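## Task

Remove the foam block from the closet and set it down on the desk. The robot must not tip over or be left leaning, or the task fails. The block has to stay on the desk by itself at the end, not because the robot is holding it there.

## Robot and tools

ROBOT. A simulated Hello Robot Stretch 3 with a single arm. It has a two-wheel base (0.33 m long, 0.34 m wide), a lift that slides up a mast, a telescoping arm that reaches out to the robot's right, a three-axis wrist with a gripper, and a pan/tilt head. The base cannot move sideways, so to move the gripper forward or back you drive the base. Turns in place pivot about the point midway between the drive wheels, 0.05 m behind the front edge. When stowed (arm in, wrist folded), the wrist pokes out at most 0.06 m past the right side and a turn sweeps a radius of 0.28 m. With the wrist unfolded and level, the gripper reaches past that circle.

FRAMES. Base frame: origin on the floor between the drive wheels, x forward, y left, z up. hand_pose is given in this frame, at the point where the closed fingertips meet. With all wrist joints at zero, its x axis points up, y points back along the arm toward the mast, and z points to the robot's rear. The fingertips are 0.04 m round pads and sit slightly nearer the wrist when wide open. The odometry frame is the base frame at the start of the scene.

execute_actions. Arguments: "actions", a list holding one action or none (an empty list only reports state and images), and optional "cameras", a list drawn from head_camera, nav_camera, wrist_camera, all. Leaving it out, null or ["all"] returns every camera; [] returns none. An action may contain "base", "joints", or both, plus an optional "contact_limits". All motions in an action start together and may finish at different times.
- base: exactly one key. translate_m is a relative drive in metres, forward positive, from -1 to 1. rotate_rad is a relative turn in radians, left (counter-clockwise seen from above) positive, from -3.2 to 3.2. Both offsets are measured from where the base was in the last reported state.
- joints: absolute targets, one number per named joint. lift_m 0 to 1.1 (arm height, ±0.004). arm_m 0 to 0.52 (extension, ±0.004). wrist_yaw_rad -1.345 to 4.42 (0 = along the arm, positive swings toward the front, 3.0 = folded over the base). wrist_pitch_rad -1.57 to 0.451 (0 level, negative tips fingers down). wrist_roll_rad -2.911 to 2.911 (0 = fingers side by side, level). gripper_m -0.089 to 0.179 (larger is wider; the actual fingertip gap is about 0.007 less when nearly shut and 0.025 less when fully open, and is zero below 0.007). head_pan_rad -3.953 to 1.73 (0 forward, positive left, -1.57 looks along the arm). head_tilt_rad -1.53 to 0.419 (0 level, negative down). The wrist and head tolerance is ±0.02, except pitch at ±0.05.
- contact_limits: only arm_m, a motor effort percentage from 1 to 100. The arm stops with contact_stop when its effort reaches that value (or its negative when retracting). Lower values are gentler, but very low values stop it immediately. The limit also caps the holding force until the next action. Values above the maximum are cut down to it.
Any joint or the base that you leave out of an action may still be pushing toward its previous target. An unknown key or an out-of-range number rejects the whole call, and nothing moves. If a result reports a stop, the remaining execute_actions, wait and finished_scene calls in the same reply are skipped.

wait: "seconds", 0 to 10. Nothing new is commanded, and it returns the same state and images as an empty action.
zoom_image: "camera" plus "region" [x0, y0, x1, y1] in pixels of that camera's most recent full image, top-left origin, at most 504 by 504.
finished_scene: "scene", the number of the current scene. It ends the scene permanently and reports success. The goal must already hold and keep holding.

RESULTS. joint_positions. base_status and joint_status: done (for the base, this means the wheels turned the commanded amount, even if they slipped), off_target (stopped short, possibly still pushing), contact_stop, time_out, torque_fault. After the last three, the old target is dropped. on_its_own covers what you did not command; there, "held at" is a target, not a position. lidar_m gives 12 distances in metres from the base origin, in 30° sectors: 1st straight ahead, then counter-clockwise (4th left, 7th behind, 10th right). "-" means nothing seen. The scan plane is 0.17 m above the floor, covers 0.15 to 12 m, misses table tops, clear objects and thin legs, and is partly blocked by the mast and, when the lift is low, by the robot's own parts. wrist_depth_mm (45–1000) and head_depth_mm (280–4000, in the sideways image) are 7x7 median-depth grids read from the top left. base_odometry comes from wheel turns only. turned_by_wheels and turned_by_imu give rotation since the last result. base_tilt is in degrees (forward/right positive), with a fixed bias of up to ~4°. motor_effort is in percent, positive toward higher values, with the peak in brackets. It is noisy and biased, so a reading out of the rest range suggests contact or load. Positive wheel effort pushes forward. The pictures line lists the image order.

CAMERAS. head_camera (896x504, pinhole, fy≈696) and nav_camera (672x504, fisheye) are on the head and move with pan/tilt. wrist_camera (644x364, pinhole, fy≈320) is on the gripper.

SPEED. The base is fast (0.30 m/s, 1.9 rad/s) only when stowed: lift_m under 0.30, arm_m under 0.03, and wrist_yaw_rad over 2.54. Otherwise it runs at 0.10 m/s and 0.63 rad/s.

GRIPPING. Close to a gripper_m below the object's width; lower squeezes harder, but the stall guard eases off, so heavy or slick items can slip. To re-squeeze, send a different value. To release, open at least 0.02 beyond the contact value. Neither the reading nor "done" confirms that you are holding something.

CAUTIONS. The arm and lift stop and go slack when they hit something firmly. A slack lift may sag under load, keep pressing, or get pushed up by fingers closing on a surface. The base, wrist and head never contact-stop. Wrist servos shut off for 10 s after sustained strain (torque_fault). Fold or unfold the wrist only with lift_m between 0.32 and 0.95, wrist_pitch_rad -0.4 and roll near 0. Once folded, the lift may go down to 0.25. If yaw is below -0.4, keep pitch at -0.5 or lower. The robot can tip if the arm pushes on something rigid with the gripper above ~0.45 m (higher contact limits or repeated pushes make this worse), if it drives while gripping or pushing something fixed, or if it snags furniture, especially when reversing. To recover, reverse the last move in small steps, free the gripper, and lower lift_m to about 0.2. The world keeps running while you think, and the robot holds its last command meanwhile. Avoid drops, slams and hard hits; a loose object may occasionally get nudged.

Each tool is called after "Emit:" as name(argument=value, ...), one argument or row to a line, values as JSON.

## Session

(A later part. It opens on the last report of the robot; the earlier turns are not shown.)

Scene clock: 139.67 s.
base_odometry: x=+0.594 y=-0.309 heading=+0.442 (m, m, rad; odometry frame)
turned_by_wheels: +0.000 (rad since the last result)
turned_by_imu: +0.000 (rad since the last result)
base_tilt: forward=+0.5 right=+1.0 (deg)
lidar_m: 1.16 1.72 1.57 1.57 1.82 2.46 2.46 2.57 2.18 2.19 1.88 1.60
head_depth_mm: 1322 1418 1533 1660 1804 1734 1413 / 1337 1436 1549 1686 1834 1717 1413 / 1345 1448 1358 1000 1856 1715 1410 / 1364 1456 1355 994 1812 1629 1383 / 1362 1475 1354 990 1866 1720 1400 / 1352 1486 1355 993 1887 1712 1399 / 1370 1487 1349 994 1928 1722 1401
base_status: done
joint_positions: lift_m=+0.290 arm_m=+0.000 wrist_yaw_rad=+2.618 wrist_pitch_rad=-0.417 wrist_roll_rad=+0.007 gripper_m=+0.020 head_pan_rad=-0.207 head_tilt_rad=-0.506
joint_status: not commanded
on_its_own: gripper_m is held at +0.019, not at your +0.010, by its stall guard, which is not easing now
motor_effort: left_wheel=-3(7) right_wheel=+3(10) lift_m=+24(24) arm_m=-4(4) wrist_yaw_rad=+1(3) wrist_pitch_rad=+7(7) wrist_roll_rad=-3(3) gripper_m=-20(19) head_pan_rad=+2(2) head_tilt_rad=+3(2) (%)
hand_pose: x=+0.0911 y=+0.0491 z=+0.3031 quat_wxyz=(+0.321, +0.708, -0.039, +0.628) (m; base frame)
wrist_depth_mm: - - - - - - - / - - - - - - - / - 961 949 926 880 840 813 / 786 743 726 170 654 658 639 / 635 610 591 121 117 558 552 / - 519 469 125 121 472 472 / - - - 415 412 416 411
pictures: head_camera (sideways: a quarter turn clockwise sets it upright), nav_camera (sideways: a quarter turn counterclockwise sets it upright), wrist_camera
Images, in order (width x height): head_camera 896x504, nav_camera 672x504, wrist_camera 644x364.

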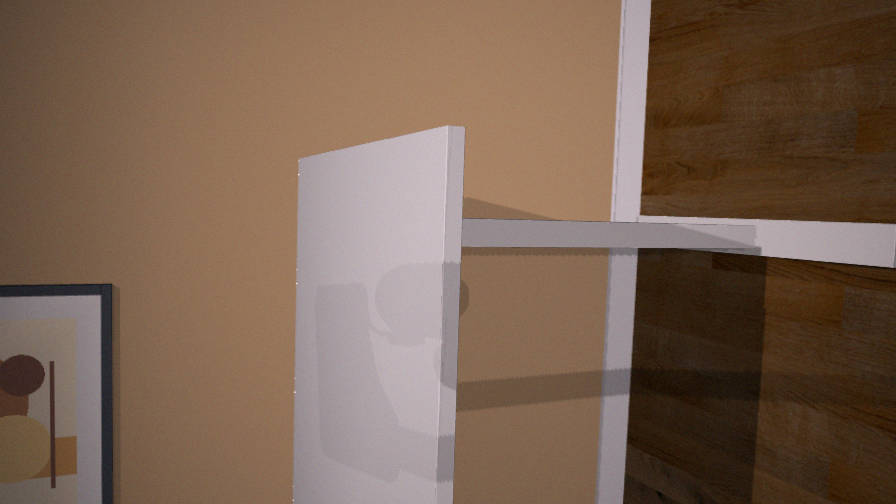

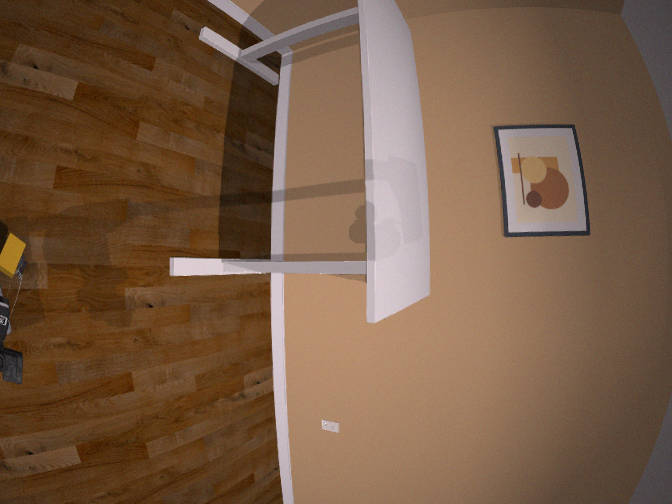

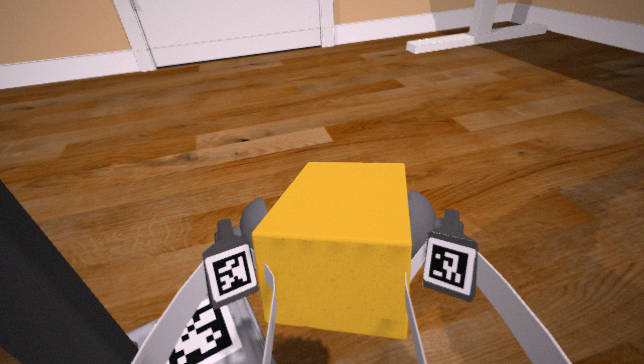

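Emit:
execute_actions(
  actions=[
    {"base": {"translate_m": 0.27}, "joints": {"lift_m": 0.6}},
  ],
  cameras=[],
)

Emit:
execute_actions(
  actions=[
    {"base": {"rotate_rad": 1.43}, "joints": {"lift_m": 0.94, "wrist_yaw_rad": 0.0, "head_pan_rad": -1.57, "head_tilt_rad": -0.6}},
  ],
)

Scene clock: 144.83 s.
base_odometry: x=+0.838 y=-0.193 heading=+0.442 (m, m, rad; odometry frame)
turned_by_wheels: +0.000 (rad since the last result)
turned_by_imu: +0.001 (rad since the last result)
base_tilt: forward=+0.4 right=+1.0 (deg)
lidar_m: 0.89 1.50 1.51 1.51 1.73 2.70 2.72 2.66 2.25 2.25 1.57 0.90
head_depth_mm: 1102 1178 1278 1370 1463 1615 1412 / 1113 1195 1261 831 649 1621 1413 / 1115 1202 1248 829 647 1628 1374 / 1120 1211 1265 828 647 1668 1377 / 1124 1224 1271 830 677 1662 1405 / 1118 1230 1285 830 675 1666 1402 / 1134 1244 1301 828 675 1708 1407
base_status: done
joint_positions: lift_m=+0.600 arm_m=+0.000 wrist_yaw_rad=+2.618 wrist_pitch_rad=-0.418 wrist_roll_rad=+0.007 gripper_m=+0.020 head_pan_rad=-0.207 head_tilt_rad=-0.506
joint_status: all done
on_its_own: gripper_m is held at +0.019, not at your +0.010, by its stall guard, which is not easing now
motor_effort: left_wheel=-3(7) right_wheel=+3(10) lift_m=+37(39) arm_m=-4(4) wrist_yaw_rad=+3(2) wrist_pitch_rad=+7(7) wrist_roll_rad=-3(3) gripper_m=-21(19) head_pan_rad=+1(2) head_tilt_rad=+2(3) (%)
hand_pose: x=+0.0910 y=+0.0491 z=+0.6124 quat_wxyz=(+0.321, +0.708, -0.038, +0.628) (m; base frame)
wrist_depth_mm: - - - - - - - / - - - - - - - / - - - - - - - / - - - 170 - - - / - - 999 121 117 990 962 / - 864 845 125 120 830 826 / - 802 742 720 707 724 725
pictures: none
No camera images: the call's "cameras" was empty. Leave "cameras" out to get every camera's image.

Scene clock: 148.77 s.
base_odometry: x=+0.838 y=-0.193 heading=+1.872 (m, m, rad; odometry frame)
turned_by_wheels: +1.430 (rad since the last result)
turned_by_imu: +1.423 (rad since the last result)
base_tilt: forward=+0.5 right=+1.0 (deg)
lidar_m: 1.51 1.60 2.40 2.71 2.89 2.28 2.25 1.74 1.35 0.89 1.43 1.50
head_depth_mm: 1090 1187 1257 691 1582 1669 - / 1110 1205 1015 693 1608 - - / 1128 1220 1009 692 1074 - - / 1138 1245 1016 694 1668 1536 1325 / 1154 1256 1014 695 1715 1583 1332 / 1168 1279 1019 692 1746 1575 1326 / 1193 1291 1016 695 1781 1596 1319
base_status: done
joint_positions: lift_m=+0.940 arm_m=+0.000 wrist_yaw_rad=+0.003 wrist_pitch_rad=-0.418 wrist_roll_rad=+0.007 gripper_m=+0.020 head_pan_rad=-1.563 head_tilt_rad=-0.593
joint_status: all done
on_its_own: gripper_m is held at +0.019, not at your +0.010, by its stall guard, which is not easing now
motor_effort: left_wheel=-2(7) right_wheel=+3(6) lift_m=+37(38) arm_m=-4(4) wrist_yaw_rad=-3(5) wrist_pitch_rad=+6(7) wrist_roll_rad=-3(3) gripper_m=-22(21) head_pan_rad=-4(30) head_tilt_rad=-4(14) (%)
hand_pose: x=-0.0209 y=-0.3696 z=+0.9524 quat_wxyz=(+0.690, +0.147, -0.693, -0.147) (m; base frame)
wrist_depth_mm: 709 661 622 577 547 932 937 / 403 385 370 355 339 386 - / - - - - - - - / - - - 171 - - - / - - - 121 116 - - / - - - 125 121 - - / - - - - - - -
pictures: head_camera (sideways: a quarter turn clockwise sets it upright), nav_camera (sideways: a quarter turn counterclockwise sets it upright), wrist_camera
Images, in order (width x height): head_camera 896x504, nav_camera 672x504, wrist_camera 644x364.

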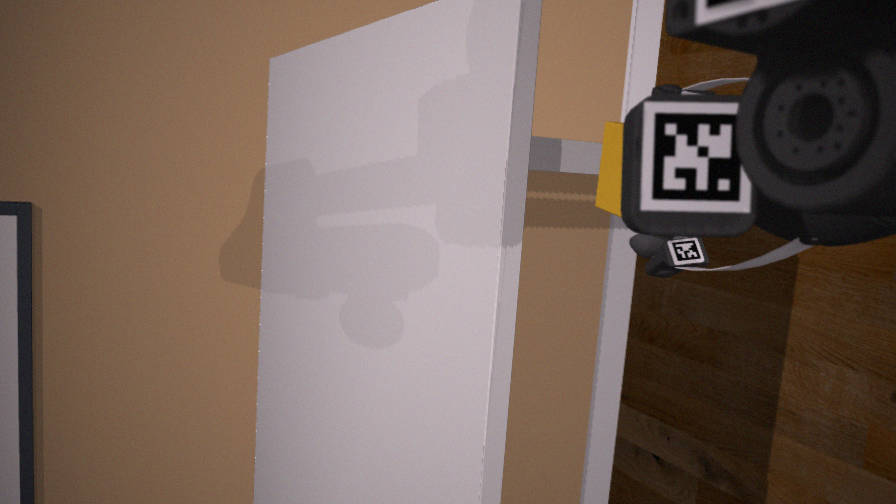

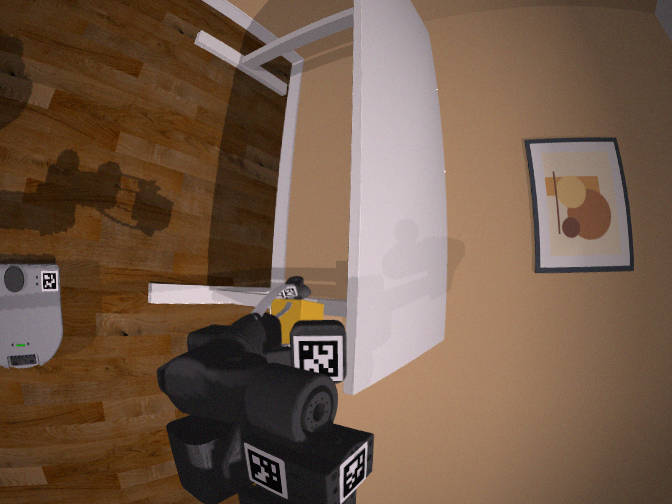

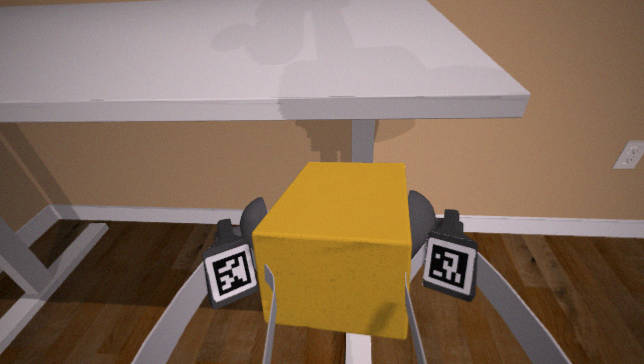

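Emit:
execute_actions(
  actions=[
    {"joints": {"arm_m": 0.3, "wrist_pitch_rad": -0.11}},
  ],
)

Scene clock: 152.70 s.
base_odometry: x=+0.838 y=-0.193 heading=+1.872 (m, m, rad; odometry frame)
turned_by_wheels: +0.000 (rad since the last result)
turned_by_imu: +0.001 (rad since the last result)
base_tilt: forward=+0.4 right=+1.0 (deg)
lidar_m: 1.51 1.60 2.40 2.71 2.90 2.28 2.25 1.75 1.35 0.89 1.42 1.50
head_depth_mm: 1095 1192 1250 - 1615 1576 1321 / 1112 1203 1168 - 1597 1585 1328 / 1126 1217 1165 - 1607 1467 1291 / 1142 1239 1010 693 1681 1577 1332 / 1157 1257 1018 693 1709 1602 1319 / 1172 1288 1015 695 1740 1589 1327 / 1187 1301 1019 695 1785 1580 1334
base_status: not commanded
joint_positions: lift_m=+0.940 arm_m=+0.300 wrist_yaw_rad=+0.002 wrist_pitch_rad=-0.136 wrist_roll_rad=+0.007 gripper_m=+0.020 head_pan_rad=-1.563 head_tilt_rad=-0.593
joint_status: all done
on_its_own: gripper_m is held at +0.019, not at your +0.010, by its stall guard, which is not easing now
motor_effort: left_wheel=-3(3) right_wheel=+3(3) lift_m=+37(37) arm_m=+4(3) wrist_yaw_rad=-2(3) wrist_pitch_rad=+11(11) wrist_roll_rad=-3(3) gripper_m=-20(19) head_pan_rad=-2(2) head_tilt_rad=-3(5) (%)
hand_pose: x=-0.0211 y=-0.6953 z=+1.0197 quat_wxyz=(+0.703, +0.049, -0.707, -0.048) (m; base frame)
wrist_depth_mm: 788 776 739 724 704 669 667 / 833 801 805 753 731 712 706 / 859 832 774 735 691 747 738 / 489 459 445 171 376 435 773 / 322 312 291 121 117 286 811 / 245 240 214 125 121 220 215 / 197 194 190 175 176 181 178
pictures: head_camera (sideways: a quarter turn clockwise sets it upright), nav_camera (sideways: a quarter turn counterclockwise sets it upright), wrist_camera
Images, in order (width x height): head_camera 896x504, nav_camera 672x504, wrist_camera 644x364.

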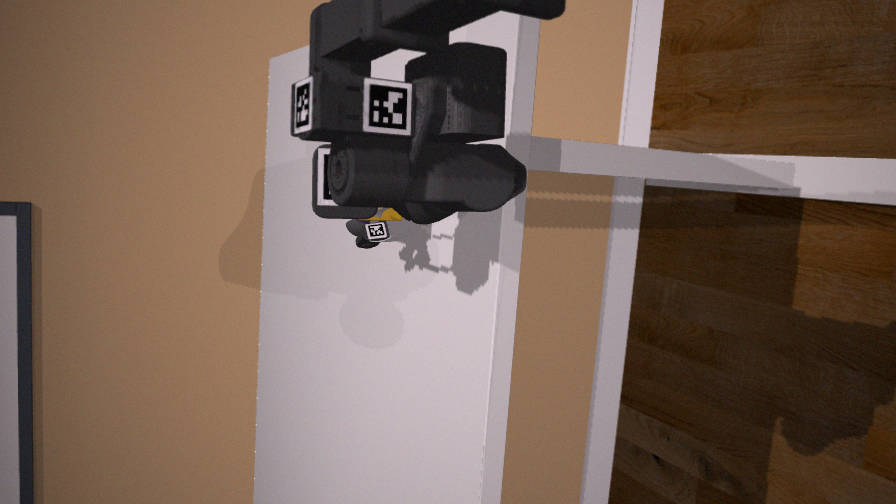

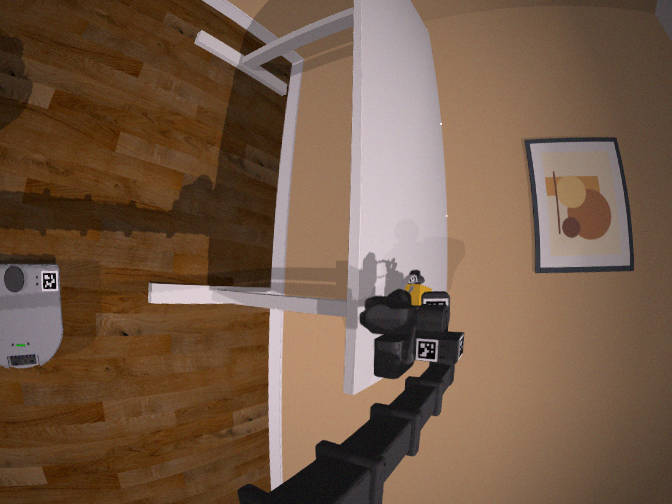

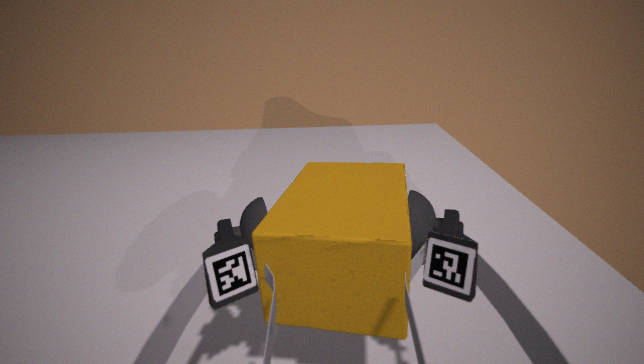

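Emit:
execute_actions(
  actions=[
    {"joints": {"lift_m": 0.898}},
  ],
  cameras=["wrist_camera", "head_camera"],
)

Scene clock: 154.10 s.
base_odometry: x=+0.838 y=-0.193 heading=+1.872 (m, m, rad; odometry frame)
turned_by_wheels: +0.000 (rad since the last result)
turned_by_imu: +0.000 (rad since the last result)
base_tilt: forward=+0.5 right=+1.0 (deg)
lidar_m: 1.51 1.60 2.40 2.71 2.89 2.29 2.25 1.74 1.36 0.89 1.43 1.50
head_depth_mm: 1098 1195 1258 - 1611 1582 1323 / 1106 1205 1079 - 1664 1576 1323 / 1131 1219 1050 - 1656 1461 1291 / 1142 1242 1011 694 1688 1576 1330 / 1157 1265 1012 695 1715 1585 1323 / 1170 1280 1018 696 1749 1584 1321 / 1188 1305 1010 694 1792 1584 1328
base_status: not commanded
joint_positions: lift_m=+0.898 arm_m=+0.300 wrist_yaw_rad=+0.002 wrist_pitch_rad=-0.136 wrist_roll_rad=+0.007 gripper_m=+0.020 head_pan_rad=-1.563 head_tilt_rad=-0.593
joint_status: all done
on_its_own: gripper_m is held at +0.019, not at your +0.010, by its stall guard, which is not easing now
motor_effort: left_wheel=-2(3) right_wheel=+3(3) lift_m=+24(33) arm_m=+3(4) wrist_yaw_rad=-1(1) wrist_pitch_rad=+10(10) wrist_roll_rad=-3(3) gripper_m=-20(20) head_pan_rad=-2(2) head_tilt_rad=-4(3) (%)
hand_pose: x=-0.0211 y=-0.6953 z=+0.9783 quat_wxyz=(+0.703, +0.049, -0.707, -0.048) (m; base frame)
wrist_depth_mm: 763 753 732 711 697 678 654 / 829 800 798 755 737 701 688 / 671 606 578 537 502 745 728 / 348 334 324 170 270 285 760 / 234 228 211 121 117 206 200 / 177 174 155 125 121 159 157 / 142 141 137 131 128 131 129
pictures: head_camera (sideways: a quarter turn clockwise sets it upright), wrist_camera
Images, in order (width x height): head_camera 896x504, wrist_camera 644x364.

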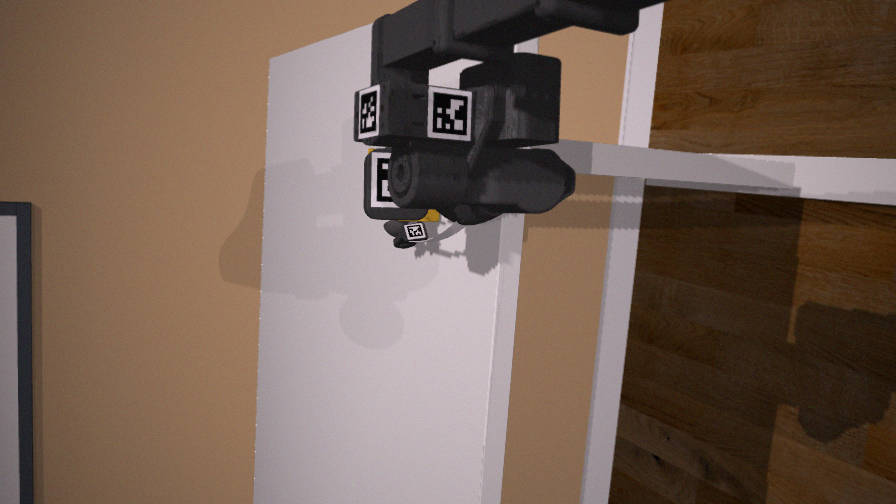

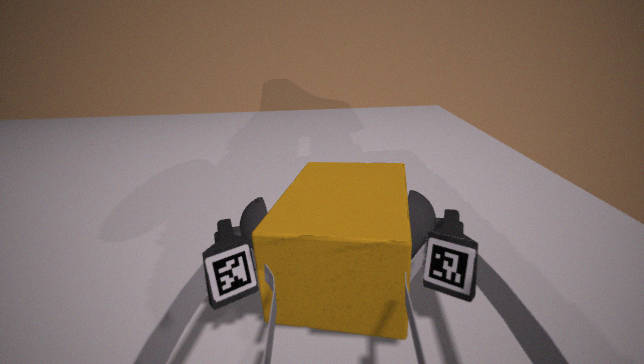

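Emit:
execute_actions(
  actions=[
    {"joints": {"lift_m": 0.892, "gripper_m": 0.13}},
  ],
  cameras=["wrist_camera"],
)

Emit:
execute_actions(
  actions=[
    {"joints": {"lift_m": 0.905, "arm_m": 0.19}},
  ],
  cameras=["wrist_camera", "head_camera"],
)

Scene clock: 155.90 s.
base_odometry: x=+0.838 y=-0.193 heading=+1.872 (m, m, rad; odometry frame)
turned_by_wheels: +0.000 (rad since the last result)
turned_by_imu: +0.000 (rad since the last result)
base_tilt: forward=+0.5 right=+1.0 (deg)
lidar_m: 1.50 1.60 2.40 2.71 2.89 2.29 2.25 1.75 1.36 0.89 1.43 1.50
head_depth_mm: 1095 1189 1248 - 1608 1577 1326 / 1111 1206 1010 - 1664 1582 1328 / 1124 1222 1013 - 1665 1467 1294 / 1141 1250 1012 693 1679 1585 1324 / 1157 1254 1009 693 1735 1585 1318 / 1178 1275 1015 694 1762 1585 1323 / 1192 1296 1017 695 1781 1596 1331
base_status: not commanded
joint_positions: lift_m=+0.892 arm_m=+0.300 wrist_yaw_rad=+0.002 wrist_pitch_rad=-0.127 wrist_roll_rad=+0.007 gripper_m=+0.130 head_pan_rad=-1.563 head_tilt_rad=-0.593
joint_status: all done
motor_effort: left_wheel=-2(3) right_wheel=+3(3) lift_m=+23(21) arm_m=+4(4) wrist_yaw_rad=-1(1) wrist_pitch_rad=+7(11) wrist_roll_rad=-3(3) gripper_m=+0(81) head_pan_rad=-2(4) head_tilt_rad=-4(4) (%)
hand_pose: x=-0.0211 y=-0.6958 z=+0.9746 quat_wxyz=(+0.704, +0.046, -0.708, -0.045) (m; base frame)
wrist_depth_mm: 769 754 740 735 696 675 662 / 831 796 764 771 725 705 695 / 698 624 582 533 502 732 739 / 342 324 314 171 264 280 748 / 228 234 202 121 181 - 193 / 172 173 157 125 143 144 153 / 140 134 132 129 126 126 124
pictures: wrist_camera
Images, in order (width x height): wrist_camera 644x364.

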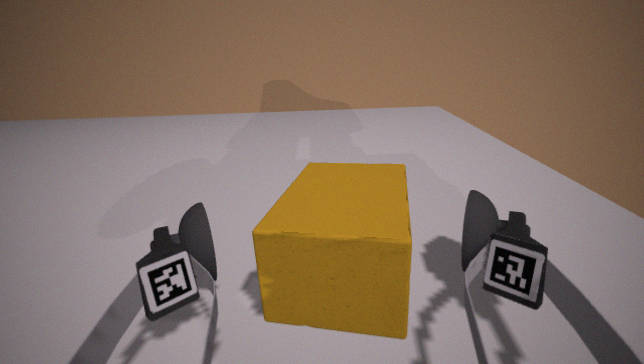

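Scene clock: 157.97 s.
base_odometry: x=+0.838 y=-0.193 heading=+1.872 (m, m, rad; odometry frame)
turned_by_wheels: +0.000 (rad since the last result)
turned_by_imu: +0.001 (rad since the last result)
base_tilt: forward=+0.4 right=+1.0 (deg)
lidar_m: 1.51 1.60 2.40 2.71 2.88 2.28 2.25 1.74 1.36 0.89 1.43 1.50
head_depth_mm: 1095 1183 1255 759 - 1544 1327 / 1101 1207 1014 762 - 1534 1334 / 1130 1225 1011 696 - 1489 1294 / 1141 1239 1015 727 1709 1581 1332 / 1155 1263 1011 696 1728 1582 1322 / 1167 1279 1012 693 1756 1591 1326 / 1191 1290 1006 692 1776 1585 1317
base_status: not commanded
joint_positions: lift_m=+0.905 arm_m=+0.190 wrist_yaw_rad=+0.002 wrist_pitch_rad=-0.127 wrist_roll_rad=+0.007 gripper_m=+0.130 head_pan_rad=-1.563 head_tilt_rad=-0.593
joint_status: all done
motor_effort: left_wheel=-3(2) right_wheel=+3(3) lift_m=+36(36) arm_m=-4(4) wrist_yaw_rad=-1(1) wrist_pitch_rad=+7(7) wrist_roll_rad=-3(3) gripper_m=+0(0) head_pan_rad=-2(1) head_tilt_rad=-4(4) (%)
hand_pose: x=-0.0211 y=-0.5863 z=+0.9870 quat_wxyz=(+0.704, +0.046, -0.708, -0.045) (m; base frame)
wrist_depth_mm: 921 871 830 794 801 766 766 / 956 909 915 884 852 817 775 / 777 705 658 608 561 856 832 / 388 366 353 231 319 315 891 / 256 259 240 234 230 - 219 / 193 195 182 180 177 162 173 / 163 158 153 149 144 142 140
pictures: head_camera (sideways: a quarter turn clockwise sets it upright), wrist_camera
Images, in order (width x height): head_camera 896x504, wrist_camera 644x364.

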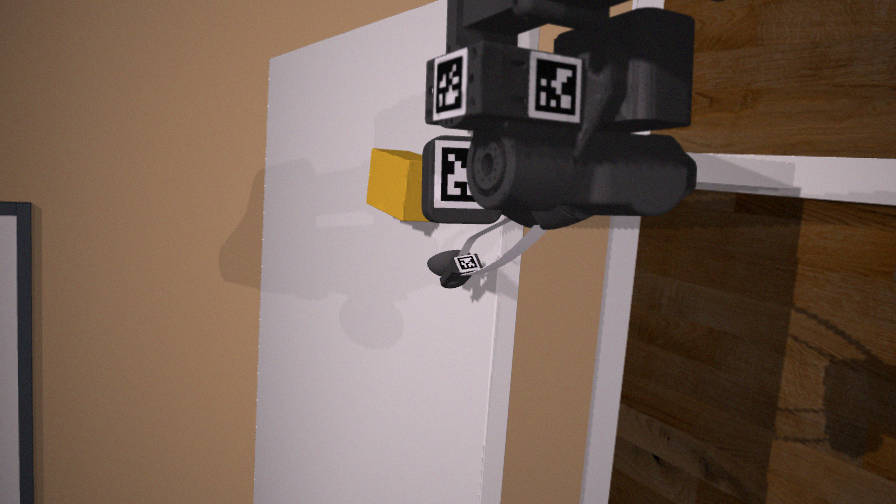

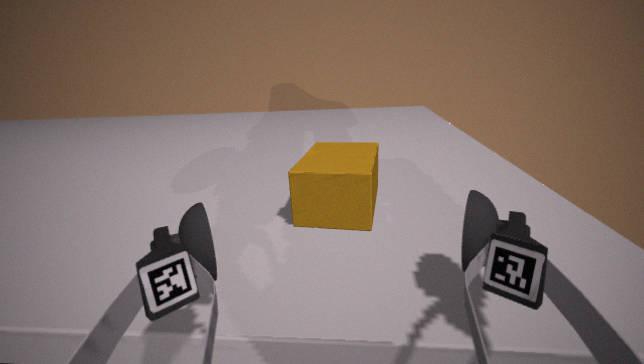

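Emit:
finished_scene(
  scene=1,
)

The scene is finished: the task was done.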